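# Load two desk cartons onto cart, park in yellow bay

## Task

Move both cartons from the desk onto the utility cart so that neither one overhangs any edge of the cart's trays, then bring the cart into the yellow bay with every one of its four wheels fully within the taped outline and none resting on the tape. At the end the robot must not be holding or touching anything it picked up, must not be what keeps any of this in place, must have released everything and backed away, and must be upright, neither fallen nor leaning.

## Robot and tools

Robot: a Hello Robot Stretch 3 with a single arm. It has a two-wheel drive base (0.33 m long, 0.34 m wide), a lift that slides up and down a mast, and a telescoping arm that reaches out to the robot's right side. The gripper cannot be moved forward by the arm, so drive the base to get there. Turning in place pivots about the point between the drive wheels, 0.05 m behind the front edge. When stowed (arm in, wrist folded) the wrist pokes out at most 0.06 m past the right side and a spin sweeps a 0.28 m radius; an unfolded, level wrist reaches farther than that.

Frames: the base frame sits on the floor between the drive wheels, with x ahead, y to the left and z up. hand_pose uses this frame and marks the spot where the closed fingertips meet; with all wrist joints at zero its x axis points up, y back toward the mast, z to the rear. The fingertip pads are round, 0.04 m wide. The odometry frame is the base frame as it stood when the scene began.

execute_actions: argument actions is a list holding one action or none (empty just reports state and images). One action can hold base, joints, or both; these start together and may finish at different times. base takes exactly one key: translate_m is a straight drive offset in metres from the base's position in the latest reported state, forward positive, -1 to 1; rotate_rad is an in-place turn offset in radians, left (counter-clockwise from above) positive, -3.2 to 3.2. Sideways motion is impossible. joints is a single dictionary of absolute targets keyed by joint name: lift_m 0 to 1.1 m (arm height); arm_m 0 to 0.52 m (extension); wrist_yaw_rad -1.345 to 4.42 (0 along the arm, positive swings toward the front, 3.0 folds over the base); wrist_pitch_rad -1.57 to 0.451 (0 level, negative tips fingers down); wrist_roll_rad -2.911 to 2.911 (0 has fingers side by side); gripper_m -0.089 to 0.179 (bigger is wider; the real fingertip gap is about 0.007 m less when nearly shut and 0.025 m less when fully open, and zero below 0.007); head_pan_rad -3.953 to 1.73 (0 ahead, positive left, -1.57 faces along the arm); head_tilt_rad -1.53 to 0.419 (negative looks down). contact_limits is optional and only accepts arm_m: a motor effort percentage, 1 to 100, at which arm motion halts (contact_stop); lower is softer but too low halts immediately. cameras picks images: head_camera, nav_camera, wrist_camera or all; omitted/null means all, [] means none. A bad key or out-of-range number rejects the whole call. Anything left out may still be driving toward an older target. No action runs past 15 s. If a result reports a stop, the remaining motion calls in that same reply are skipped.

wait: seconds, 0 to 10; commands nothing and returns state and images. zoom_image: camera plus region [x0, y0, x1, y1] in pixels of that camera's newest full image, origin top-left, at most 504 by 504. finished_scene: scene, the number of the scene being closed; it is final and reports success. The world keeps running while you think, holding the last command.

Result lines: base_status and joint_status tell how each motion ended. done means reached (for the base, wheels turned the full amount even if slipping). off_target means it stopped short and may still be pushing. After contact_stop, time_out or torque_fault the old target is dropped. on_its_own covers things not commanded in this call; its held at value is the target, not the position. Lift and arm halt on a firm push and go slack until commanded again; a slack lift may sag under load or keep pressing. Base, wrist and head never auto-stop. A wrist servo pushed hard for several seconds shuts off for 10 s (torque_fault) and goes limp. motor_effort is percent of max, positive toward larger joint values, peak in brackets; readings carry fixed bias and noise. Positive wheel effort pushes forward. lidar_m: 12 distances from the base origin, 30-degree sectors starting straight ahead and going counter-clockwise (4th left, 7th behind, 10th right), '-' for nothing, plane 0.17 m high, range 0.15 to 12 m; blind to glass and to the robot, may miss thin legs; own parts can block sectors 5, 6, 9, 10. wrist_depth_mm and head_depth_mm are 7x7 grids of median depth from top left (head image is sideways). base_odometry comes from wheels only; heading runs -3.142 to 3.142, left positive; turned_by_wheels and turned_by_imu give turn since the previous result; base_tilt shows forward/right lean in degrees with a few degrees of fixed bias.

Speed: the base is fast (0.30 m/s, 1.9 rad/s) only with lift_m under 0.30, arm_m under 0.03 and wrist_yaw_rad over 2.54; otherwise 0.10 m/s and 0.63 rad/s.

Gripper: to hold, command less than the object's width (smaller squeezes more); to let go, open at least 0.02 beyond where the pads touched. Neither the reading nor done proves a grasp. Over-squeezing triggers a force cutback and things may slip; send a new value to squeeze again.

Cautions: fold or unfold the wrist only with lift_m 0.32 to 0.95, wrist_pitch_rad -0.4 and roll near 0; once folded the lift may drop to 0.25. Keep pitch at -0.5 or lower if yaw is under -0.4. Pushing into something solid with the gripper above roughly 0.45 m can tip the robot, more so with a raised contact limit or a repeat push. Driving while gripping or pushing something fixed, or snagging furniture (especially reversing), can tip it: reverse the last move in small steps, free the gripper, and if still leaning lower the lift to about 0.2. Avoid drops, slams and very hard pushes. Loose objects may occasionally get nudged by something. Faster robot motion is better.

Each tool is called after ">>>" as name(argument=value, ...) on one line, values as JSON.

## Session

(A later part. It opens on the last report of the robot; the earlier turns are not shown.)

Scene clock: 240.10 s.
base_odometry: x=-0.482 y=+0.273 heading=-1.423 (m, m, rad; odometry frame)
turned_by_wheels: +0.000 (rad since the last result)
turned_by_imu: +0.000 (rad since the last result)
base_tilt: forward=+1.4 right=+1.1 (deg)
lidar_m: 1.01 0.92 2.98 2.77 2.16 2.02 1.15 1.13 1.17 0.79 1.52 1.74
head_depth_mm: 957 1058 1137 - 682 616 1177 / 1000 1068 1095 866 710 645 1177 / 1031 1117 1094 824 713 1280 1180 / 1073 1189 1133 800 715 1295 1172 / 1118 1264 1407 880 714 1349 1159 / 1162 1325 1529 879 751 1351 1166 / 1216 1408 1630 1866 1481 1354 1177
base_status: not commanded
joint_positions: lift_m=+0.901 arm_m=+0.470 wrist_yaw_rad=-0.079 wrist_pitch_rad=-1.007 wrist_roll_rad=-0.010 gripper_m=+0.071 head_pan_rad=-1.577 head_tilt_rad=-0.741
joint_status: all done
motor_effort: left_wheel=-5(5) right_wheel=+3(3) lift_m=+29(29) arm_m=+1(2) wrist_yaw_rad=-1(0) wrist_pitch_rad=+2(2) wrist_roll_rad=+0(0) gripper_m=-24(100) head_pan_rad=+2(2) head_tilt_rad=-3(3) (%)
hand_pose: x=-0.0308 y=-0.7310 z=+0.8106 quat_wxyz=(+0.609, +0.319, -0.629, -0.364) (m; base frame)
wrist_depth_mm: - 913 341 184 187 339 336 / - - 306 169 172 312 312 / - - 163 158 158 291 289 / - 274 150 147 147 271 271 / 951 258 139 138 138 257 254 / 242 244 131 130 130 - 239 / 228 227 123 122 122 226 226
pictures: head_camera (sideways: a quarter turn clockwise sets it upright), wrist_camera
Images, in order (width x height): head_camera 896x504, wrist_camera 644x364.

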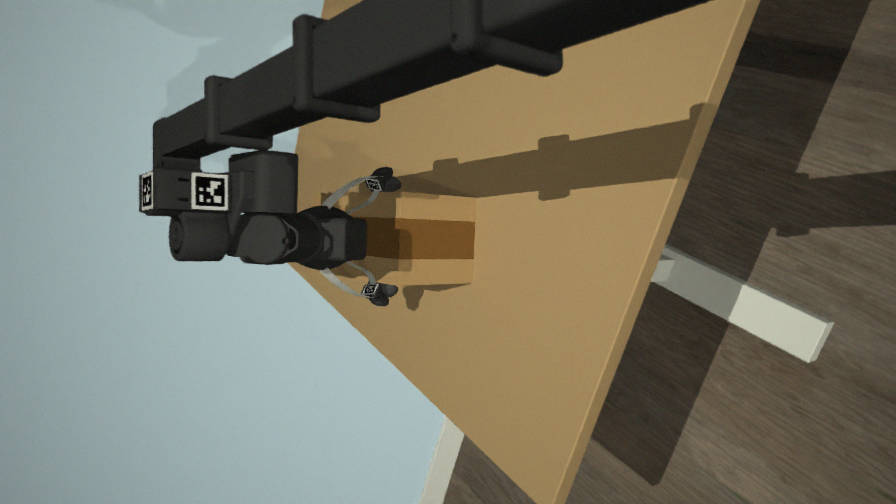

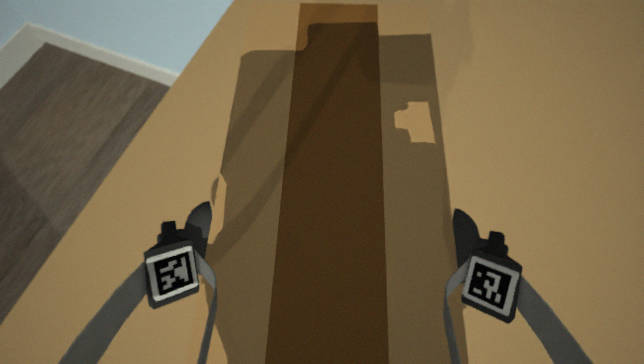

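Pads on the sides. Squeeze a bit more and lift.

>>> execute_actions(actions=[{"joints":{"gripper_m":0.045}}], cameras=[])

>>> execute_actions(actions=[{"joints":{"lift_m":0.94}}], cameras=["head_camera","wrist_camera"])

Scene clock: 244.60 s.
base_odometry: x=-0.482 y=+0.273 heading=-1.423 (m, m, rad; odometry frame)
turned_by_wheels: +0.000 (rad since the last result)
turned_by_imu: +0.000 (rad since the last result)
base_tilt: forward=+1.5 right=+1.1 (deg)
lidar_m: 1.01 0.92 2.98 2.79 2.16 2.01 1.15 1.13 1.17 0.79 1.52 1.74
head_depth_mm: 956 1062 1133 - 679 617 1179 / 992 1074 1095 863 714 644 1178 / 1030 1115 1104 829 714 1281 1173 / 1073 1190 1137 803 712 1305 1173 / 1120 1263 1401 874 714 1365 1169 / 1170 1338 1537 874 755 1345 1174 / 1218 1397 1631 1825 1484 1362 1166
base_status: not commanded
joint_positions: lift_m=+0.901 arm_m=+0.470 wrist_yaw_rad=-0.079 wrist_pitch_rad=-1.008 wrist_roll_rad=-0.010 gripper_m=+0.047 head_pan_rad=-1.577 head_tilt_rad=-0.741
joint_status: all done
motor_effort: left_wheel=-5(5) right_wheel=+3(3) lift_m=+29(29) arm_m=+1(1) wrist_yaw_rad=-1(2) wrist_pitch_rad=+2(2) wrist_roll_rad=+0(0) gripper_m=-34(100) head_pan_rad=+2(2) head_tilt_rad=-3(2) (%)
hand_pose: x=-0.0308 y=-0.7308 z=+0.8105 quat_wxyz=(+0.609, +0.319, -0.629, -0.364) (m; base frame)
wrist_depth_mm: - 947 339 183 186 337 336 / - - 306 170 173 313 309 / - - 163 158 157 288 289 / - 273 149 147 147 270 270 / 946 257 139 138 138 256 251 / 242 243 131 129 130 - 238 / 228 227 123 122 122 225 226
pictures: none
No camera images: the call's "cameras" was empty. Leave "cameras" out to get every camera's image.

Scene clock: 245.77 s.
base_odometry: x=-0.482 y=+0.273 heading=-1.423 (m, m, rad; odometry frame)
turned_by_wheels: +0.000 (rad since the last result)
turned_by_imu: +0.000 (rad since the last result)
base_tilt: forward=+1.4 right=+1.1 (deg)
lidar_m: 1.01 0.92 2.98 2.78 2.16 2.01 1.15 1.13 1.17 0.79 1.52 1.74
head_depth_mm: 954 1042 - 864 713 615 1180 / 993 - 1091 878 713 646 1174 / 1016 - 1138 820 713 1267 1172 / 1083 1220 834 771 710 1295 1178 / 1120 1266 1401 876 713 1360 1167 / 1167 1324 1534 871 753 1357 1178 / 1227 1394 1623 1849 1485 1349 1172
base_status: not commanded
joint_positions: lift_m=+0.939 arm_m=+0.470 wrist_yaw_rad=-0.079 wrist_pitch_rad=-1.053 wrist_roll_rad=-0.010 gripper_m=+0.054 head_pan_rad=-1.577 head_tilt_rad=-0.741
joint_status: all done
on_its_own: gripper_m is held at +0.052, not at your +0.045, by its stall guard, which is still easing
motor_effort: left_wheel=-4(5) right_wheel=+2(3) lift_m=+33(37) arm_m=+1(1) wrist_yaw_rad=-1(2) wrist_pitch_rad=+15(15) wrist_roll_rad=+1(0) gripper_m=-23(33) head_pan_rad=+2(3) head_tilt_rad=-3(2) (%)
hand_pose: x=-0.0299 y=-0.7203 z=+0.8431 quat_wxyz=(+0.600, +0.333, -0.621, -0.378) (m; base frame)
wrist_depth_mm: - - 376 364 358 362 358 / - - 339 195 206 337 338 / - - 314 173 178 318 317 / - 307 163 156 158 302 298 / - 287 142 141 141 285 282 / 922 274 130 129 129 271 268 / 262 258 120 119 119 254 256
pictures: head_camera (sideways: a quarter turn clockwise sets it upright), wrist_camera
Images, in order (width x height): head_camera 896x504, wrist_camera 644x364.

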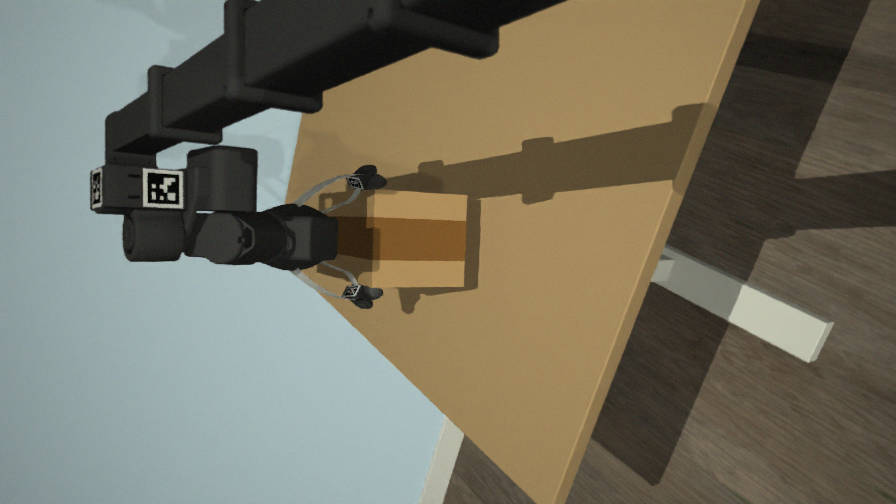

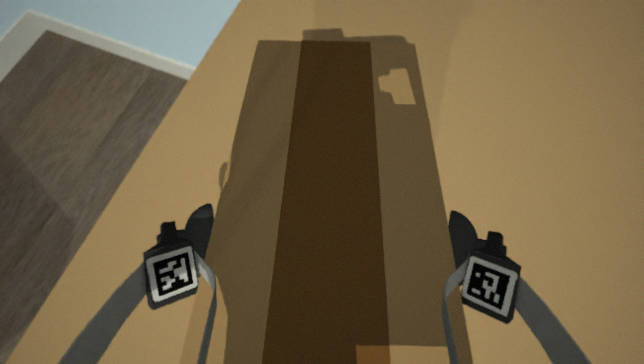

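>>> execute_actions(actions=[{"joints":{"lift_m":0.9}}], cameras=[])

>>> execute_actions(actions=[{"joints":{"gripper_m":0.15}}], cameras=[])

>>> execute_actions(actions=[{"joints":{"arm_m":0.495,"lift_m":0.896}}], cameras=[])

>>> execute_actions(actions=[{"joints":{"gripper_m":0.063}}], cameras=[])

>>> execute_actions(actions=[{"joints":{"lift_m":0.94}}], cameras=["head_camera","wrist_camera"])

Scene clock: 253.40 s.
base_odometry: x=-0.482 y=+0.273 heading=-1.423 (m, m, rad; odometry frame)
turned_by_wheels: +0.000 (rad since the last result)
turned_by_imu: +0.000 (rad since the last result)
base_tilt: forward=+1.3 right=+0.9 (deg)
lidar_m: 1.01 0.92 2.98 2.79 2.16 2.01 1.15 1.14 1.17 0.79 1.52 1.74
head_depth_mm: 959 1058 1138 - 682 617 1176 / 992 1068 1102 869 716 645 1181 / 1034 - 1096 823 716 1271 1168 / 1070 1190 1168 800 713 1328 1174 / 1124 1265 1419 875 714 1360 1161 / 1169 1324 1527 878 753 1363 1180 / 1221 1397 1636 1834 1491 1357 1170
base_status: not commanded
joint_positions: lift_m=+0.901 arm_m=+0.470 wrist_yaw_rad=-0.079 wrist_pitch_rad=-1.027 wrist_roll_rad=-0.010 gripper_m=+0.071 head_pan_rad=-1.577 head_tilt_rad=-0.741
joint_status: lift_m contact_stop (moved -0.038 of -0.039)
on_its_own: gripper_m is held at +0.069, not at your +0.045, by its stall guard, which is not easing now; lift_m is slack since a contact_stop, until your next command for it
motor_effort: left_wheel=-3(4) right_wheel=+1(2) lift_m=+18(30) arm_m=+1(1) wrist_yaw_rad=-1(2) wrist_pitch_rad=+7(15) wrist_roll_rad=+1(0) gripper_m=-23(23) head_pan_rad=+3(2) head_tilt_rad=-2(5) (%)
hand_pose: x=-0.0304 y=-0.7264 z=+0.8084 quat_wxyz=(+0.605, +0.325, -0.626, -0.370) (m; base frame)
wrist_depth_mm: - 937 330 181 184 332 329 / - - 305 168 170 309 307 / - 299 162 156 157 289 287 / - 274 149 146 147 269 269 / 938 256 138 138 138 253 252 / 243 243 131 130 129 242 237 / 231 228 124 123 123 225 226
pictures: none
No camera images: the call's "cameras" was empty. Leave "cameras" out to get every camera's image.

not run: a stop came earlier in this reply.

not run: a stop came earlier in this reply.

not run: a stop came earlier in this reply.

not run: a stop came earlier in this reply.

>>> execute_actions(actions=[{"joints":{"gripper_m":0.15}}], cameras=[])

>>> execute_actions(actions=[{"joints":{"arm_m":0.49,"lift_m":0.897}}], cameras=[])

>>> execute_actions(actions=[{"joints":{"gripper_m":0.068}}], cameras=[])

>>> execute_actions(actions=[{"joints":{"lift_m":0.94}}], cameras=["head_camera","wrist_camera"])

Scene clock: 261.83 s.
base_odometry: x=-0.482 y=+0.273 heading=-1.423 (m, m, rad; odometry frame)
turned_by_wheels: +0.000 (rad since the last result)
turned_by_imu: +0.000 (rad since the last result)
base_tilt: forward=+1.3 right=+1.1 (deg)
lidar_m: 1.01 0.92 2.97 2.78 2.16 2.01 1.15 1.13 1.17 0.79 1.51 1.74
head_depth_mm: 958 1059 1140 - 679 618 1177 / 990 1066 1098 863 714 646 1172 / 1040 - 1092 824 715 1273 1176 / 1068 1191 1066 799 714 1296 1173 / 1123 1262 1403 881 714 1353 1169 / 1165 1321 1534 875 751 1356 1184 / 1223 1398 1624 1847 1487 1360 1174
base_status: not commanded
joint_positions: lift_m=+0.901 arm_m=+0.470 wrist_yaw_rad=-0.079 wrist_pitch_rad=-1.012 wrist_roll_rad=-0.010 gripper_m=+0.150 head_pan_rad=-1.577 head_tilt_rad=-0.741
joint_status: all done
on_its_own: lift_m is slack since a contact_stop, until your next command for it
motor_effort: left_wheel=-3(3) right_wheel=+1(1) lift_m=+18(18) arm_m=+1(2) wrist_yaw_rad=-2(3) wrist_pitch_rad=+3(8) wrist_roll_rad=+0(0) gripper_m=+0(96) head_pan_rad=+2(2) head_tilt_rad=-2(3) (%)
hand_pose: x=-0.0307 y=-0.7299 z=+0.8102 quat_wxyz=(+0.608, +0.320, -0.628, -0.365) (m; base frame)
wrist_depth_mm: - 908 340 183 187 338 337 / - - 304 170 172 313 310 / - - 163 158 158 290 289 / - 275 150 147 147 272 269 / 934 260 140 138 138 257 254 / 246 240 131 130 130 - 238 / 230 229 123 123 123 225 226
pictures: none
No camera images: the call's "cameras" was empty. Leave "cameras" out to get every camera's image.

Scene clock: 262.87 s.
base_odometry: x=-0.482 y=+0.273 heading=-1.423 (m, m, rad; odometry frame)
turned_by_wheels: +0.000 (rad since the last result)
turned_by_imu: +0.000 (rad since the last result)
base_tilt: forward=+1.2 right=+1.1 (deg)
lidar_m: 1.01 0.92 2.98 2.78 2.16 2.01 1.15 1.13 1.17 0.79 1.52 1.74
head_depth_mm: 956 1054 1136 - 679 618 1182 / 996 1071 - 851 716 647 1168 / 1034 - 1093 823 714 1273 1173 / 1076 1196 1062 798 713 1290 1171 / 1119 1263 1413 876 712 1351 1170 / 1167 1328 1525 875 752 1364 1170 / 1234 1399 1628 1852 1482 1358 1174
base_status: not commanded
joint_positions: lift_m=+0.898 arm_m=+0.490 wrist_yaw_rad=-0.079 wrist_pitch_rad=-1.011 wrist_roll_rad=-0.010 gripper_m=+0.150 head_pan_rad=-1.577 head_tilt_rad=-0.741
joint_status: all done
motor_effort: left_wheel=-3(3) right_wheel=+1(1) lift_m=+8(15) arm_m=+2(2) wrist_yaw_rad=-2(2) wrist_pitch_rad=+3(3) wrist_roll_rad=+0(0) gripper_m=+0(0) head_pan_rad=+2(2) head_tilt_rad=-3(3) (%)
hand_pose: x=-0.0307 y=-0.7500 z=+0.8065 quat_wxyz=(+0.608, +0.320, -0.628, -0.365) (m; base frame)
wrist_depth_mm: - 885 342 336 332 333 329 / - - 302 164 167 308 309 / - - 159 153 153 286 284 / - 271 146 143 143 265 265 / 956 257 137 134 135 254 250 / 242 237 127 126 126 - 235 / 227 224 120 120 120 220 222
pictures: none
No camera images: the call's "cameras" was empty. Leave "cameras" out to get every camera's image.

Scene clock: 264.17 s.
base_odometry: x=-0.482 y=+0.273 heading=-1.423 (m, m, rad; odometry frame)
turned_by_wheels: +0.000 (rad since the last result)
turned_by_imu: +0.000 (rad since the last result)
base_tilt: forward=+1.4 right=+1.0 (deg)
lidar_m: 1.01 0.92 2.98 2.77 2.16 2.01 1.15 1.13 1.17 0.79 1.51 1.74
head_depth_mm: 962 1059 1139 - 678 618 1177 / 992 1069 - 853 716 646 1185 / 1033 - 1091 825 715 1282 1184 / 1073 1196 1049 797 715 1321 1177 / 1120 1268 1404 878 715 1346 1163 / 1172 1332 1546 875 752 1351 1166 / 1225 1412 1625 1843 1488 1358 1180
base_status: not commanded
joint_positions: lift_m=+0.898 arm_m=+0.490 wrist_yaw_rad=-0.081 wrist_pitch_rad=-1.006 wrist_roll_rad=-0.010 gripper_m=+0.069 head_pan_rad=-1.577 head_tilt_rad=-0.741
joint_status: all done
motor_effort: left_wheel=-5(5) right_wheel=+3(3) lift_m=+8(8) arm_m=+2(2) wrist_yaw_rad=+0(2) wrist_pitch_rad=+2(3) wrist_roll_rad=+0(0) gripper_m=-26(100) head_pan_rad=+2(2) head_tilt_rad=-3(4) (%)
hand_pose: x=-0.0310 y=-0.7511 z=+0.8071 quat_wxyz=(+0.609, +0.318, -0.629, -0.364) (m; base frame)
wrist_depth_mm: - 870 345 341 337 339 333 / - - 305 167 172 312 310 / - - 161 155 156 289 286 / - 273 148 145 145 268 269 / 955 255 137 136 136 255 252 / 244 241 129 128 128 - 238 / 227 226 121 121 121 221 224
pictures: none
No camera images: the call's "cameras" was empty. Leave "cameras" out to get every camera's image.

Scene clock: 265.53 s.
base_odometry: x=-0.482 y=+0.273 heading=-1.423 (m, m, rad; odometry frame)
turned_by_wheels: +0.000 (rad since the last result)
turned_by_imu: +0.000 (rad since the last result)
base_tilt: forward=+1.3 right=+1.1 (deg)
lidar_m: 1.01 0.92 2.97 2.78 2.15 2.01 1.15 1.13 1.17 0.79 1.52 1.74
head_depth_mm: 961 1040 - 866 717 616 1173 / 990 - 1088 875 713 646 1179 / 1020 - 1137 825 713 1266 1185 / 1072 1212 765 772 711 1303 1179 / 1117 1263 1407 875 713 1360 1167 / 1180 1319 1533 880 750 1362 1170 / 1228 1396 1633 1845 1498 1367 1178
base_status: not commanded
joint_positions: lift_m=+0.939 arm_m=+0.490 wrist_yaw_rad=-0.081 wrist_pitch_rad=-1.054 wrist_roll_rad=-0.010 gripper_m=+0.072 head_pan_rad=-1.577 head_tilt_rad=-0.741
joint_status: all done
motor_effort: left_wheel=-3(5) right_wheel=+1(3) lift_m=+34(32) arm_m=+1(2) wrist_yaw_rad=+1(0) wrist_pitch_rad=+15(16) wrist_roll_rad=+0(0) gripper_m=-23(26) head_pan_rad=+2(2) head_tilt_rad=-3(4) (%)
hand_pose: x=-0.0301 y=-0.7400 z=+0.8430 quat_wxyz=(+0.600, +0.333, -0.621, -0.379) (m; base frame)
wrist_depth_mm: - 959 713 361 362 359 361 / - - 333 176 181 338 337 / - - 169 162 164 317 314 / - 308 152 149 149 299 299 / - 288 140 138 138 287 283 / 916 273 130 129 129 - 268 / 262 260 121 121 121 254 255
pictures: head_camera (sideways: a quarter turn clockwise sets it upright), wrist_camera
Images, in order (width x height): head_camera 896x504, wrist_camera 644x364.

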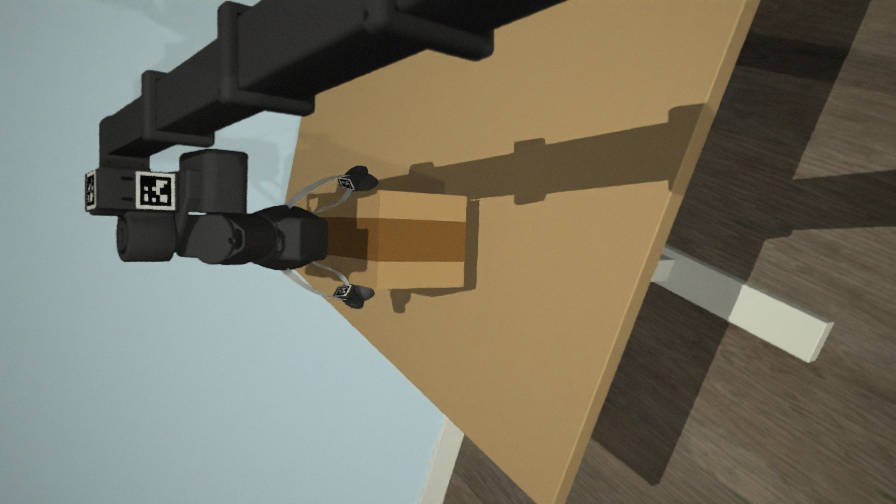

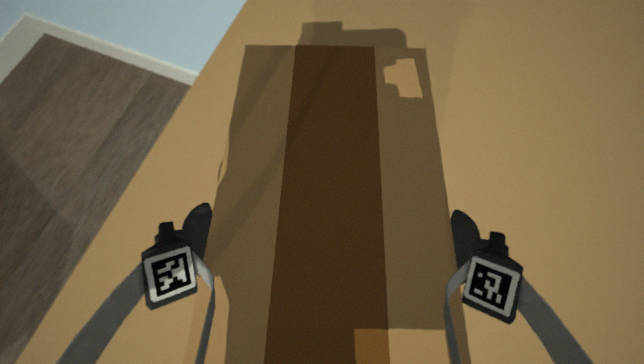

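>>> execute_actions(actions=[{"joints":{"lift_m":1.07,"arm_m":0.1,"head_pan_rad":0,"head_tilt_rad":-0.7},"base":{"rotate_rad":0.39}}], cameras=["wrist_camera"])

>>> execute_actions(actions=[{"base":{"translate_m":0.52}}], cameras=["head_camera"])

>>> execute_actions(actions=[{"base":{"rotate_rad":1.57},"joints":{"head_pan_rad":-1.57}}])

Scene clock: 284.67 s.
base_odometry: x=-0.482 y=+0.273 heading=-1.033 (m, m, rad; odometry frame)
turned_by_wheels: +0.390 (rad since the last result)
turned_by_imu: +0.387 (rad since the last result)
base_tilt: forward=+1.4 right=+1.1 (deg)
lidar_m: 0.92 2.98 2.99 2.23 2.01 2.02 1.14 1.17 0.79 1.38 1.74 1.11
head_depth_mm: 1632 1781 1922 2029 1657 1390 1197 / 1777 1887 1220 1431 1598 1395 1197 / 1937 1486 1243 1416 1557 1384 1188 / 2097 1495 1180 1371 1501 1394 1186 / 2314 1463 1173 1401 1556 1369 1196 / 2601 2768 2610 2020 1647 1384 1188 / 2946 3326 2709 2068 1653 1376 1200
base_status: done
joint_positions: lift_m=+1.069 arm_m=+0.100 wrist_yaw_rad=-0.079 wrist_pitch_rad=-1.055 wrist_roll_rad=-0.010 gripper_m=+0.072 head_pan_rad=-0.007 head_tilt_rad=-0.705
joint_status: all done
motor_effort: left_wheel=-3(13) right_wheel=+1(8) lift_m=+34(38) arm_m=-3(3) wrist_yaw_rad=-1(3) wrist_pitch_rad=+15(16) wrist_roll_rad=+0(0) gripper_m=-23(24) head_pan_rad=+2(29) head_tilt_rad=+3(4) (%)
hand_pose: x=-0.0299 y=-0.3503 z=+0.9729 quat_wxyz=(+0.600, +0.334, -0.621, -0.378) (m; base frame)
wrist_depth_mm: - - - - 521 523 517 / - - - 177 181 489 494 / - - 169 162 166 457 457 / - - 153 149 150 432 428 / - - 139 138 138 416 406 / - - 129 129 129 - 389 / - - 121 121 121 - 370
pictures: wrist_camera
Images, in order (width x height): wrist_camera 644x364.

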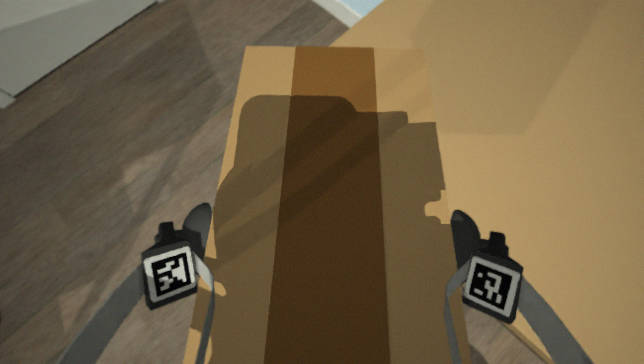

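Scene clock: 290.87 s.
base_odometry: x=-0.215 y=-0.173 heading=-1.033 (m, m, rad; odometry frame)
turned_by_wheels: +0.000 (rad since the last result)
turned_by_imu: -0.001 (rad since the last result)
base_tilt: forward=+1.3 right=+1.0 (deg)
lidar_m: 0.40 0.71 2.62 2.65 2.31 2.38 1.65 1.09 1.55 1.58 1.38 0.50
head_depth_mm: 1291 1424 1542 779 949 1071 1199 / 1401 1539 1001 801 978 950 1155 / 1527 1673 1027 799 643 898 1124 / 1663 1834 1060 801 607 880 1026 / 1851 2082 1042 801 640 827 1054 / 2083 2369 1014 827 1150 1347 1198 / 2303 2768 2405 1981 1642 1385 1188
base_status: done
joint_positions: lift_m=+1.069 arm_m=+0.100 wrist_yaw_rad=-0.079 wrist_pitch_rad=-1.055 wrist_roll_rad=-0.010 gripper_m=+0.072 head_pan_rad=-0.007 head_tilt_rad=-0.705
joint_status: not commanded
motor_effort: left_wheel=-4(5) right_wheel=+1(4) lift_m=+34(34) arm_m=-2(2) wrist_yaw_rad=-1(2) wrist_pitch_rad=+15(15) wrist_roll_rad=+0(0) gripper_m=-23(23) head_pan_rad=+2(3) head_tilt_rad=+3(1) (%)
hand_pose: x=-0.0299 y=-0.3503 z=+0.9729 quat_wxyz=(+0.600, +0.334, -0.621, -0.378) (m; base frame)
wrist_depth_mm: 923 - - - - - - / - - - 177 181 - 499 / - - 170 162 166 - - / - - 154 149 150 - - / - - 139 138 139 - - / - - 130 129 129 - - / 601 - 121 121 121 - -
pictures: head_camera (sideways: a quarter turn clockwise sets it upright)
Images, in order (width x height): head_camera 896x504.

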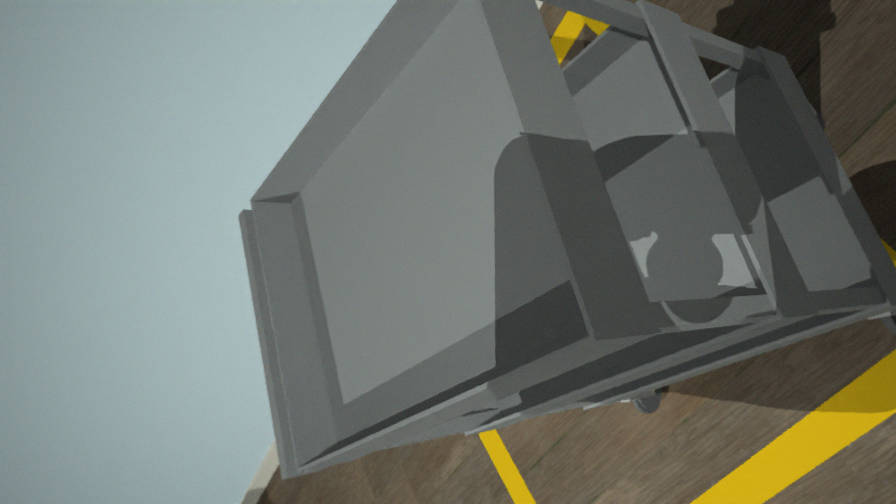

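Scene clock: 294.30 s.
base_odometry: x=-0.215 y=-0.173 heading=+0.537 (m, m, rad; odometry frame)
turned_by_wheels: +1.570 (rad since the last result)
turned_by_imu: +1.563 (rad since the last result)
base_tilt: forward=+1.2 right=+1.1 (deg)
lidar_m: 2.65 2.31 2.37 1.66 1.10 1.55 1.59 1.38 0.50 0.40 0.67 2.61
head_depth_mm: - - - 784 967 1015 1201 / - - - 775 380 859 1149 / - - - - 354 375 1122 / 1731 1885 1064 462 366 380 1055 / 1881 2131 1050 831 573 827 1093 / 2115 2422 1013 865 1346 1348 1190 / 2364 2791 2464 2044 1672 1382 1185
base_status: done
joint_positions: lift_m=+1.069 arm_m=+0.100 wrist_yaw_rad=-0.079 wrist_pitch_rad=-1.055 wrist_roll_rad=-0.010 gripper_m=+0.072 head_pan_rad=-1.563 head_tilt_rad=-0.705
joint_status: all done
motor_effort: left_wheel=-4(10) right_wheel=+1(6) lift_m=+34(34) arm_m=-2(3) wrist_yaw_rad=-1(1) wrist_pitch_rad=+15(15) wrist_roll_rad=+0(1) gripper_m=-24(23) head_pan_rad=-3(30) head_tilt_rad=+2(2) (%)
hand_pose: x=-0.0299 y=-0.3503 z=+0.9729 quat_wxyz=(+0.600, +0.334, -0.621, -0.378) (m; base frame)
wrist_depth_mm: - - 437 432 433 427 833 / - - 397 178 182 406 - / - - 169 162 166 - - / - - 153 150 150 - - / - - 139 138 138 - - / - - 130 129 129 - - / - - 121 121 121 - -
pictures: head_camera (sideways: a quarter turn clockwise sets it upright), nav_camera (sideways: a quarter turn counterclockwise sets it upright), wrist_camera
Images, in order (width x height): head_camera 896x504, nav_camera 672x504, wrist_camera 644x364.

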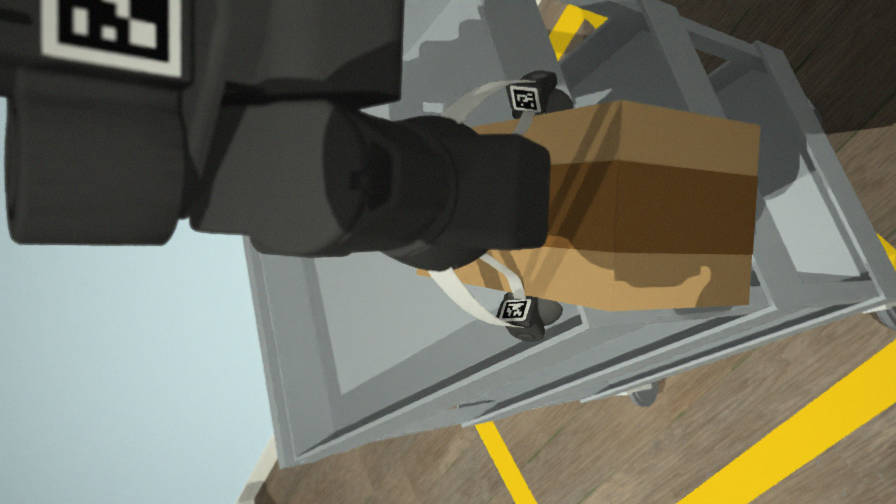

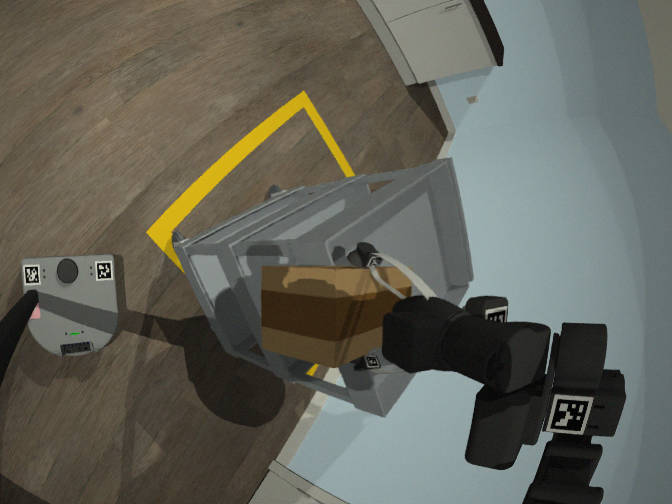

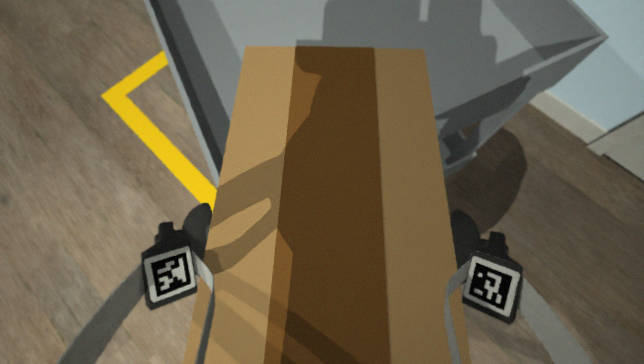

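>>> execute_actions(actions=[{"base":{"translate_m":0.07},"joints":{"lift_m":1.1}}], cameras=[])

>>> execute_actions(actions=[{"joints":{"arm_m":0.52,"wrist_yaw_rad":0.42,"wrist_pitch_rad":-0.9,"head_tilt_rad":-0.55}}], cameras=["head_camera","wrist_camera"])

Scene clock: 303.77 s.
base_odometry: x=-0.155 y=-0.137 heading=+0.537 (m, m, rad; odometry frame)
turned_by_wheels: +0.000 (rad since the last result)
turned_by_imu: -0.001 (rad since the last result)
base_tilt: forward=+1.4 right=+1.0 (deg)
lidar_m: 2.60 2.24 2.33 1.65 1.19 1.15 1.65 1.44 0.47 0.40 2.57 2.56
head_depth_mm: - - 932 804 976 949 1170 / - - 983 789 338 830 1125 / - - - - 334 370 1076 / 1772 1984 1063 407 336 374 983 / 1949 2218 1012 834 1020 1289 1180 / 2146 2499 1016 1944 1614 1372 1194 / 2488 2861 2686 2082 1668 1377 1179
base_status: done
joint_positions: lift_m=+1.099 arm_m=+0.100 wrist_yaw_rad=-0.079 wrist_pitch_rad=-1.055 wrist_roll_rad=-0.010 gripper_m=+0.072 head_pan_rad=-1.563 head_tilt_rad=-0.705
joint_status: all done
motor_effort: left_wheel=-4(5) right_wheel=+1(5) lift_m=+34(33) arm_m=-3(2) wrist_yaw_rad=-2(2) wrist_pitch_rad=+15(16) wrist_roll_rad=+0(0) gripper_m=-23(23) head_pan_rad=-3(3) head_tilt_rad=+1(1) (%)
hand_pose: x=-0.0299 y=-0.3503 z=+1.0028 quat_wxyz=(+0.600, +0.334, -0.621, -0.378) (m; base frame)
wrist_depth_mm: - - 479 472 468 464 427 / - - - 178 181 439 431 / - - 169 162 166 422 - / - - 153 149 150 - - / - - 139 138 138 - - / - - 130 129 129 - - / - - 121 121 121 - -
pictures: none
No camera images: the call's "cameras" was empty. Leave "cameras" out to get every camera's image.

Scene clock: 308.03 s.
base_odometry: x=-0.155 y=-0.137 heading=+0.537 (m, m, rad; odometry frame)
turned_by_wheels: +0.000 (rad since the last result)
turned_by_imu: +0.000 (rad since the last result)
base_tilt: forward=+1.3 right=+1.1 (deg)
lidar_m: 2.61 2.24 2.33 1.65 1.19 1.15 1.64 1.44 0.47 0.40 2.57 2.56
head_depth_mm: - 1445 1531 948 757 912 888 / 1445 1565 1683 998 759 609 842 / 1552 1735 1793 963 756 578 824 / 1734 - 728 734 755 591 670 / 1908 2109 2165 921 780 982 1167 / 2130 2410 2662 1043 1791 1496 1281 / 2431 2753 3151 2591 1917 1540 1288
base_status: not commanded
joint_positions: lift_m=+1.099 arm_m=+0.520 wrist_yaw_rad=+0.419 wrist_pitch_rad=-0.966 wrist_roll_rad=-0.010 gripper_m=+0.072 head_pan_rad=-1.563 head_tilt_rad=-0.557
joint_status: wrist_pitch_rad off_target (ended at -0.966, target -0.900); the others done
motor_effort: left_wheel=-4(4) right_wheel=+1(2) lift_m=+34(34) arm_m=+2(1) wrist_yaw_rad=+0(6) wrist_pitch_rad=+18(19) wrist_roll_rad=+0(0) gripper_m=-23(24) head_pan_rad=-2(3) head_tilt_rad=+3(16) (%)
hand_pose: x=+0.0296 y=-0.7798 z=+1.0132 quat_wxyz=(+0.684, +0.452, -0.540, -0.189) (m; base frame)
wrist_depth_mm: - - - - - - 816 / - - - 189 390 406 763 / - - - 169 173 432 414 / - - 160 153 153 408 396 / - - 141 140 140 387 370 / - - 130 129 129 - 349 / - - 120 119 120 332 333
pictures: head_camera (sideways: a quarter turn clockwise sets it upright), wrist_camera
Images, in order (width x height): head_camera 896x504, wrist_camera 644x364.

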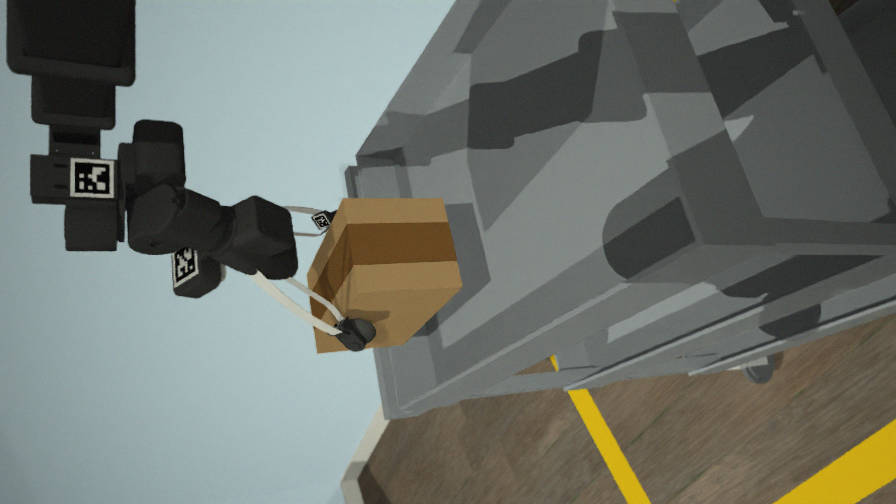

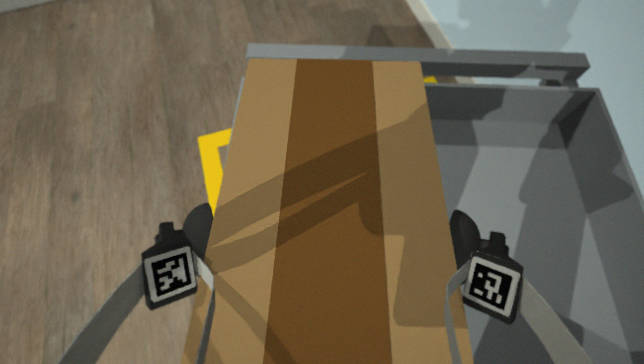

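>>> execute_actions(actions=[{"base":{"translate_m":-0.03},"joints":{"lift_m":1.0}}], cameras=["head_camera","wrist_camera"])

Scene clock: 313.50 s.
base_odometry: x=-0.181 y=-0.153 heading=+0.537 (m, m, rad; odometry frame)
turned_by_wheels: +0.000 (rad since the last result)
turned_by_imu: +0.000 (rad since the last result)
base_tilt: forward=+1.3 right=+1.0 (deg)
lidar_m: 2.62 2.28 2.35 1.65 1.12 1.12 1.62 1.41 0.48 0.40 0.92 2.59
head_depth_mm: 1330 1410 - 907 756 935 889 / 1430 1505 1697 970 759 634 841 / 1560 1666 1776 1005 758 595 824 / 1726 1879 - 753 755 566 672 / 1885 2084 2268 862 753 903 1054 / 2099 2346 2608 1018 1191 1474 1279 / 2388 2723 3106 2588 1934 1534 1287
base_status: done
joint_positions: lift_m=+1.000 arm_m=+0.520 wrist_yaw_rad=+0.419 wrist_pitch_rad=-0.965 wrist_roll_rad=-0.010 gripper_m=+0.072 head_pan_rad=-1.563 head_tilt_rad=-0.557
joint_status: all done
motor_effort: left_wheel=-4(9) right_wheel=+1(3) lift_m=+13(30) arm_m=+2(2) wrist_yaw_rad=+1(1) wrist_pitch_rad=+18(18) wrist_roll_rad=+0(0) gripper_m=-23(24) head_pan_rad=-2(3) head_tilt_rad=+4(3) (%)
hand_pose: x=+0.0297 y=-0.7800 z=+0.9147 quat_wxyz=(+0.684, +0.452, -0.541, -0.189) (m; base frame)
wrist_depth_mm: - - 330 329 324 331 318 / - - 329 189 345 356 344 / - - 304 170 174 329 323 / - 285 160 154 154 307 304 / - 263 141 140 140 288 284 / - 230 130 128 129 - 264 / 936 245 120 119 119 246 247
pictures: head_camera (sideways: a quarter turn clockwise sets it upright), wrist_camera
Images, in order (width x height): head_camera 896x504, wrist_camera 644x364.

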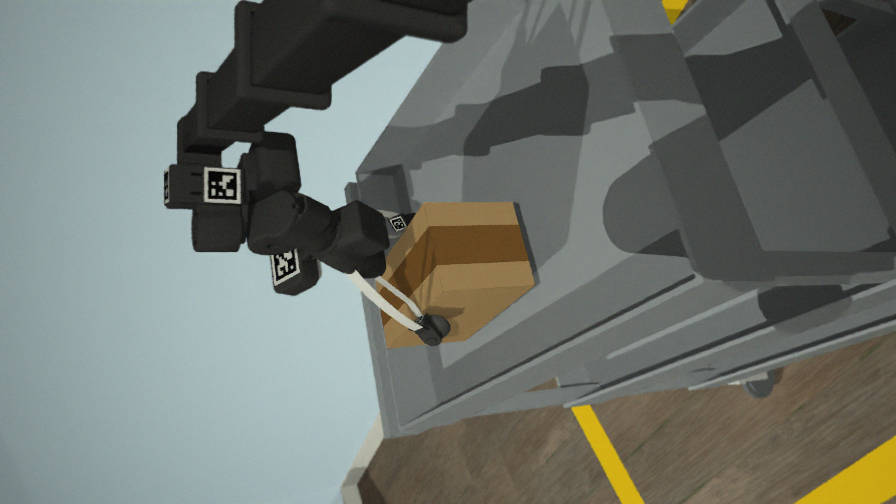

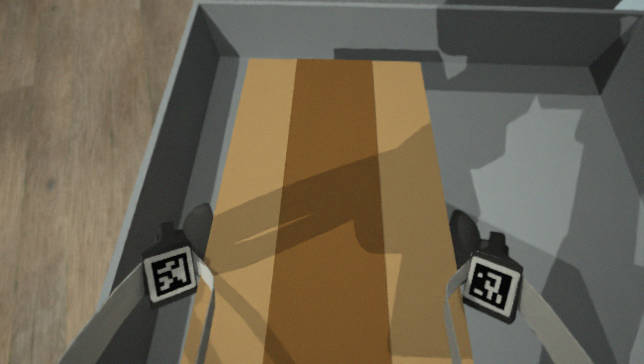

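>>> execute_actions(actions=[{"joints":{"lift_m":0.968}}], cameras=[])

>>> execute_actions(actions=[{"joints":{"gripper_m":0.15}}], cameras=["head_camera"])

Scene clock: 318.07 s.
base_odometry: x=-0.181 y=-0.153 heading=+0.537 (m, m, rad; odometry frame)
turned_by_wheels: +0.000 (rad since the last result)
turned_by_imu: +0.000 (rad since the last result)
base_tilt: forward=+1.3 right=+1.0 (deg)
lidar_m: 2.61 2.28 2.34 1.65 1.13 1.12 1.62 1.42 0.48 0.40 0.92 2.59
head_depth_mm: 1334 1421 1468 - 734 938 889 / 1437 1541 - 968 756 634 844 / 1567 1654 1754 1011 755 596 823 / 1714 1847 - 776 756 565 694 / 1888 2087 2285 879 756 909 1041 / 2134 2348 2669 1021 1173 1452 1285 / 2397 2748 3120 2567 1926 1537 1288
base_status: not commanded
joint_positions: lift_m=+0.969 arm_m=+0.520 wrist_yaw_rad=+0.419 wrist_pitch_rad=-0.948 wrist_roll_rad=-0.010 gripper_m=+0.072 head_pan_rad=-1.563 head_tilt_rad=-0.556
joint_status: all done
motor_effort: left_wheel=-5(5) right_wheel=+3(3) lift_m=+9(15) arm_m=+2(2) wrist_yaw_rad=+1(1) wrist_pitch_rad=+13(19) wrist_roll_rad=+1(0) gripper_m=-23(24) head_pan_rad=-2(3) head_tilt_rad=+3(3) (%)
hand_pose: x=+0.0312 y=-0.7834 z=+0.8852 quat_wxyz=(+0.686, +0.447, -0.544, -0.183) (m; base frame)
wrist_depth_mm: - - 317 314 319 314 306 / - - 302 176 180 326 320 / - 278 169 162 165 300 299 / - 244 153 149 149 277 273 / - 214 139 139 138 260 256 / - 203 130 129 129 - 238 / 900 223 121 121 121 223 222
pictures: none
No camera images: the call's "cameras" was empty. Leave "cameras" out to get every camera's image.

Scene clock: 319.33 s.
base_odometry: x=-0.181 y=-0.153 heading=+0.537 (m, m, rad; odometry frame)
turned_by_wheels: +0.000 (rad since the last result)
turned_by_imu: +0.000 (rad since the last result)
base_tilt: forward=+1.4 right=+1.1 (deg)
lidar_m: 2.63 2.27 2.35 1.65 1.13 1.12 1.63 1.42 0.48 0.40 0.91 2.59
head_depth_mm: 1329 1419 1480 - 730 938 886 / 1447 1530 - 968 760 633 844 / 1567 1673 1759 1016 758 597 822 / 1716 1854 - 775 755 567 673 / 1892 2062 2257 864 752 909 1041 / 2116 2341 2617 1021 1179 1441 1291 / 2389 2747 3114 2581 1932 1546 1289
base_status: not commanded
joint_positions: lift_m=+0.969 arm_m=+0.520 wrist_yaw_rad=+0.418 wrist_pitch_rad=-0.913 wrist_roll_rad=-0.010 gripper_m=+0.150 head_pan_rad=-1.563 head_tilt_rad=-0.556
joint_status: all done
motor_effort: left_wheel=-4(5) right_wheel=+1(3) lift_m=+9(9) arm_m=+2(2) wrist_yaw_rad=+2(1) wrist_pitch_rad=+4(13) wrist_roll_rad=+0(0) gripper_m=+0(95) head_pan_rad=-2(2) head_tilt_rad=+2(3) (%)
hand_pose: x=+0.0343 y=-0.7903 z=+0.8898 quat_wxyz=(+0.689, +0.438, -0.552, -0.171) (m; base frame)
wrist_depth_mm: - - 314 315 308 313 309 / - - 330 188 336 336 329 / - 281 306 170 174 311 311 / - 261 162 156 158 287 284 / - 213 146 144 144 268 262 / - 238 134 133 133 - 244 / 905 223 125 123 124 227 226
pictures: head_camera (sideways: a quarter turn clockwise sets it upright)
Images, in order (width x height): head_camera 896x504.

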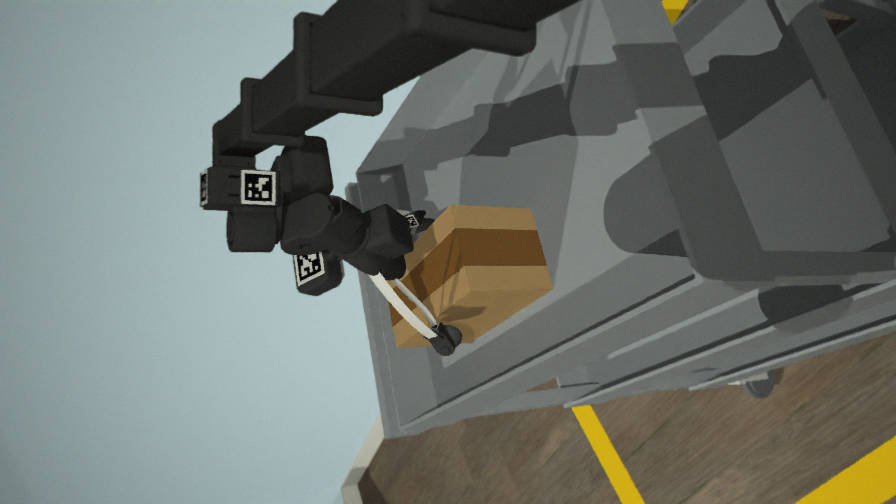

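>>> execute_actions(actions=[{"joints":{"lift_m":1.05}}], cameras=[])

>>> execute_actions(actions=[{"joints":{"arm_m":0.0,"wrist_yaw_rad":0,"wrist_pitch_rad":-1.0,"gripper_m":0.179,"head_pan_rad":-2.8},"base":{"rotate_rad":-1.76}}], cameras=["head_camera"])

>>> execute_actions(actions=[{"joints":{"head_pan_rad":-2.5,"head_tilt_rad":-0.75},"base":{"translate_m":-0.9}}], cameras=["head_camera","nav_camera"])

Scene clock: 331.13 s.
base_odometry: x=-0.181 y=-0.153 heading=+0.537 (m, m, rad; odometry frame)
turned_by_wheels: +0.000 (rad since the last result)
turned_by_imu: +0.000 (rad since the last result)
base_tilt: forward=+1.3 right=+1.1 (deg)
lidar_m: 2.62 2.27 2.35 1.65 1.12 1.12 1.62 1.41 0.48 0.40 0.92 2.59
head_depth_mm: 1331 - 1534 936 758 934 890 / 1430 1590 1673 973 758 634 842 / 1562 - 1792 1019 757 595 821 / 1722 1885 1985 786 756 567 673 / 1899 2102 2241 863 755 909 1051 / 2137 2358 2641 1017 1167 1460 1284 / 2419 2700 3174 2556 1928 1532 1284
base_status: not commanded
joint_positions: lift_m=+1.049 arm_m=+0.520 wrist_yaw_rad=+0.418 wrist_pitch_rad=-0.913 wrist_roll_rad=-0.010 gripper_m=+0.150 head_pan_rad=-1.563 head_tilt_rad=-0.556
joint_status: all done
motor_effort: left_wheel=-4(4) right_wheel=+2(2) lift_m=+29(32) arm_m=+2(2) wrist_yaw_rad=+2(2) wrist_pitch_rad=+3(4) wrist_roll_rad=+0(1) gripper_m=+0(0) head_pan_rad=-2(2) head_tilt_rad=+2(2) (%)
hand_pose: x=+0.0344 y=-0.7905 z=+0.9706 quat_wxyz=(+0.689, +0.438, -0.552, -0.171) (m; base frame)
wrist_depth_mm: - - - - - - 777 / - - 401 393 390 381 742 / - - 403 413 410 407 385 / - - 361 245 367 373 346 / - - 338 225 332 348 334 / - 289 317 210 313 - 315 / - 628 290 196 290 299 294
pictures: none
No camera images: the call's "cameras" was empty. Leave "cameras" out to get every camera's image.

Scene clock: 336.13 s.
base_odometry: x=-0.181 y=-0.153 heading=-1.223 (m, m, rad; odometry frame)
turned_by_wheels: -1.760 (rad since the last result)
turned_by_imu: -1.754 (rad since the last result)
base_tilt: forward=+1.2 right=+1.1 (deg)
lidar_m: 0.40 0.42 2.58 2.70 2.39 2.34 1.66 1.60 1.12 1.69 1.42 0.58
head_depth_mm: 2027 2269 2462 - - - 1230 / 1857 2065 2229 - - - 1244 / 1733 1888 2044 - - - 1264 / 1597 1764 1883 - - - 1286 / 1506 1634 - - - - 1282 / 1422 1539 - - - 1443 1283 / 1347 1460 - - - 1465 1289
base_status: done
joint_positions: lift_m=+1.049 arm_m=+0.000 wrist_yaw_rad=+0.002 wrist_pitch_rad=-1.007 wrist_roll_rad=-0.010 gripper_m=+0.179 head_pan_rad=-2.793 head_tilt_rad=-0.556
joint_status: all done
motor_effort: left_wheel=+2(9) right_wheel=-2(6) lift_m=+29(28) arm_m=-3(5) wrist_yaw_rad=-2(4) wrist_pitch_rad=+2(4) wrist_roll_rad=+0(0) gripper_m=+0(96) head_pan_rad=-2(31) head_tilt_rad=+2(1) (%)
hand_pose: x=-0.0214 y=-0.2618 z=+0.9586 quat_wxyz=(+0.623, +0.344, -0.615, -0.339) (m; base frame)
wrist_depth_mm: - - - - - - 530 / - - - - - - - / - - - - - - - / - - - - - - - / - - - - - - - / 755 - - - - - - / 835 923 - - - - 941
pictures: head_camera (sideways: a quarter turn clockwise sets it upright)
Images, in order (width x height): head_camera 896x504.

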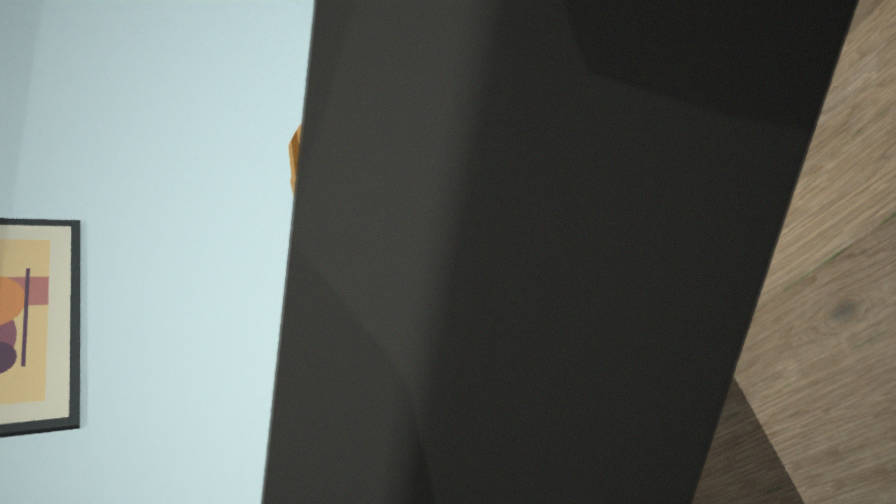

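Scene clock: 346.07 s.
base_odometry: x=-0.488 y=+0.693 heading=-1.223 (m, m, rad; odometry frame)
turned_by_wheels: +0.000 (rad since the last result)
turned_by_imu: -0.002 (rad since the last result)
base_tilt: forward=+1.3 right=+1.0 (deg)
lidar_m: 1.29 3.14 3.09 2.01 1.64 1.61 0.79 0.76 1.05 0.95 0.95 2.15
head_depth_mm: 1017 - - - 666 647 1155 / 975 - - - 678 616 1182 / 939 - - - 697 601 1178 / 909 - - - 713 604 1131 / - - - 821 715 602 1112 / - - - - - 602 553 / - - - - - 588 530
base_status: done
joint_positions: lift_m=+1.049 arm_m=+0.000 wrist_yaw_rad=+0.002 wrist_pitch_rad=-1.007 wrist_roll_rad=-0.010 gripper_m=+0.179 head_pan_rad=-2.507 head_tilt_rad=-0.741
joint_status: all done
motor_effort: left_wheel=+2(3) right_wheel=-1(4) lift_m=+29(29) arm_m=-2(2) wrist_yaw_rad=-2(2) wrist_pitch_rad=+2(2) wrist_roll_rad=+0(0) gripper_m=+0(0) head_pan_rad=+2(18) head_tilt_rad=-4(15) (%)
hand_pose: x=-0.0214 y=-0.2618 z=+0.9586 quat_wxyz=(+0.623, +0.344, -0.615, -0.339) (m; base frame)
wrist_depth_mm: 566 547 535 538 535 532 530 / - 511 495 500 495 489 491 / - - 466 461 461 460 454 / - - - 432 425 429 423 / - - - 415 404 400 401 / - - - - 381 377 378 / - - - - 969 352 351
pictures: head_camera (sideways: a quarter turn clockwise sets it upright), nav_camera (sideways: a quarter turn counterclockwise sets it upright)
Images, in order (width x height): head_camera 896x504, nav_camera 672x504.

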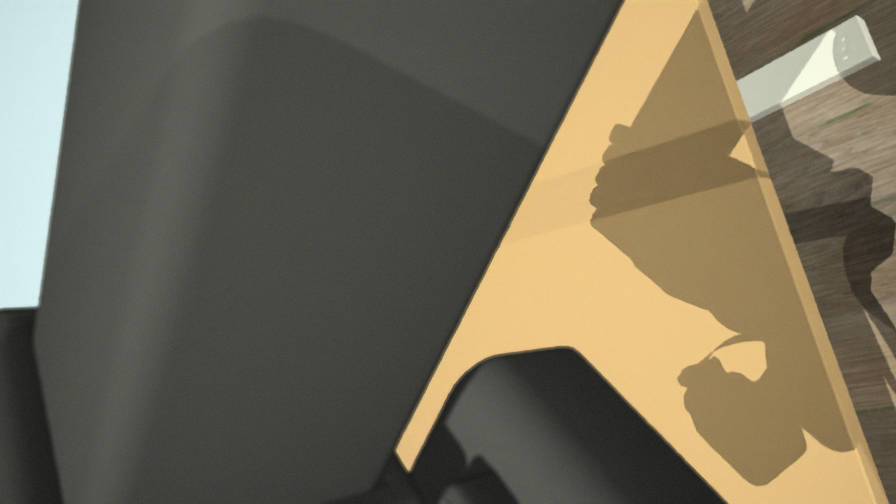

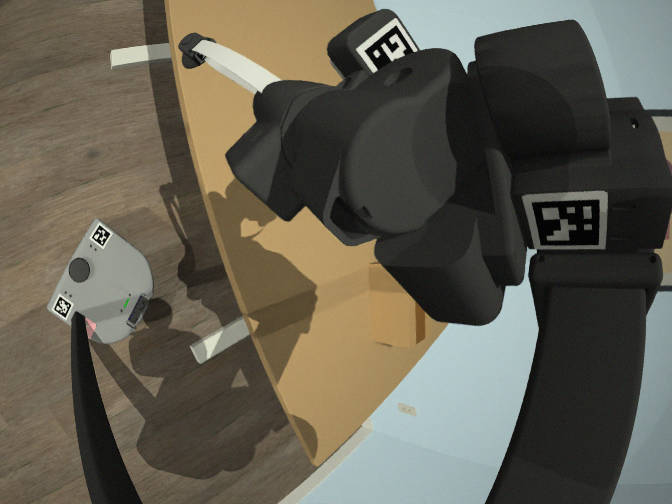

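>>> execute_actions(actions=[{"joints":{"head_pan_rad":-1.57,"head_tilt_rad":-0.7,"arm_m":0.3},"base":{"rotate_rad":-1.1}}], cameras=["head_camera","wrist_camera"])

Scene clock: 354.57 s.
base_odometry: x=-0.488 y=+0.693 heading=-2.323 (m, m, rad; odometry frame)
turned_by_wheels: -1.100 (rad since the last result)
turned_by_imu: -1.096 (rad since the last result)
base_tilt: forward=+1.4 right=+1.0 (deg)
lidar_m: 0.95 2.14 1.29 1.72 3.15 2.01 1.66 1.61 1.44 0.77 1.06 0.99
head_depth_mm: - 1371 1571 1679 739 1296 1197 / - 1315 1438 923 736 645 1161 / - - 1291 842 738 615 1191 / 977 1080 1114 816 737 616 1145 / 949 1058 1147 799 735 614 552 / 906 1002 1103 917 738 615 529 / 866 956 1057 921 739 615 528
base_status: done
joint_positions: lift_m=+1.049 arm_m=+0.300 wrist_yaw_rad=+0.001 wrist_pitch_rad=-1.007 wrist_roll_rad=-0.010 gripper_m=+0.179 head_pan_rad=-1.577 head_tilt_rad=-0.705
joint_status: all done
motor_effort: left_wheel=+1(8) right_wheel=-1(5) lift_m=+29(28) arm_m=+2(1) wrist_yaw_rad=-2(3) wrist_pitch_rad=+2(2) wrist_roll_rad=+0(1) gripper_m=+0(0) head_pan_rad=+2(30) head_tilt_rad=+1(6) (%)
hand_pose: x=-0.0215 y=-0.5612 z=+0.9585 quat_wxyz=(+0.623, +0.343, -0.616, -0.339) (m; base frame)
wrist_depth_mm: 510 538 537 539 547 - - / 496 500 497 354 483 - - / 463 463 331 328 445 463 - / 433 431 380 384 421 423 - / 406 407 402 400 400 403 408 / 384 377 381 379 379 375 372 / 360 358 357 357 360 354 351
pictures: head_camera (sideways: a quarter turn clockwise sets it upright), wrist_camera
Images, in order (width x height): head_camera 896x504, wrist_camera 644x364.

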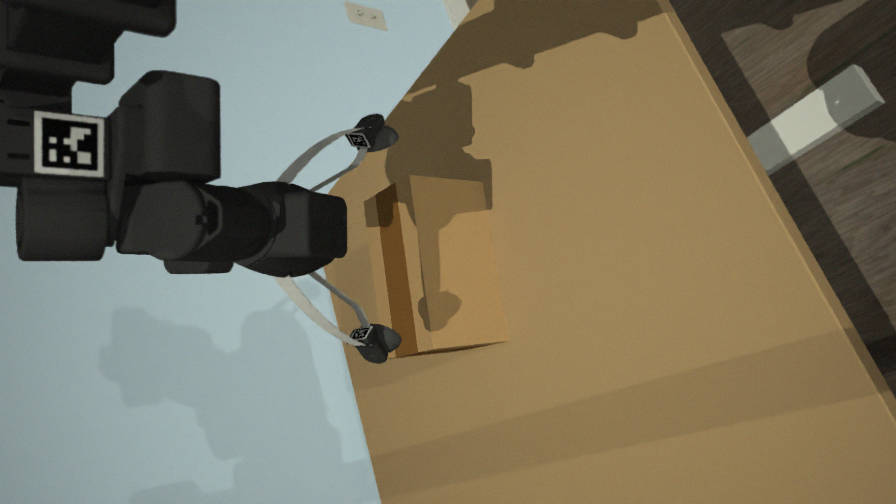

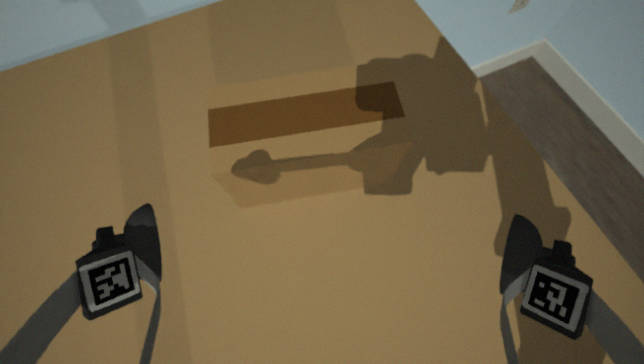

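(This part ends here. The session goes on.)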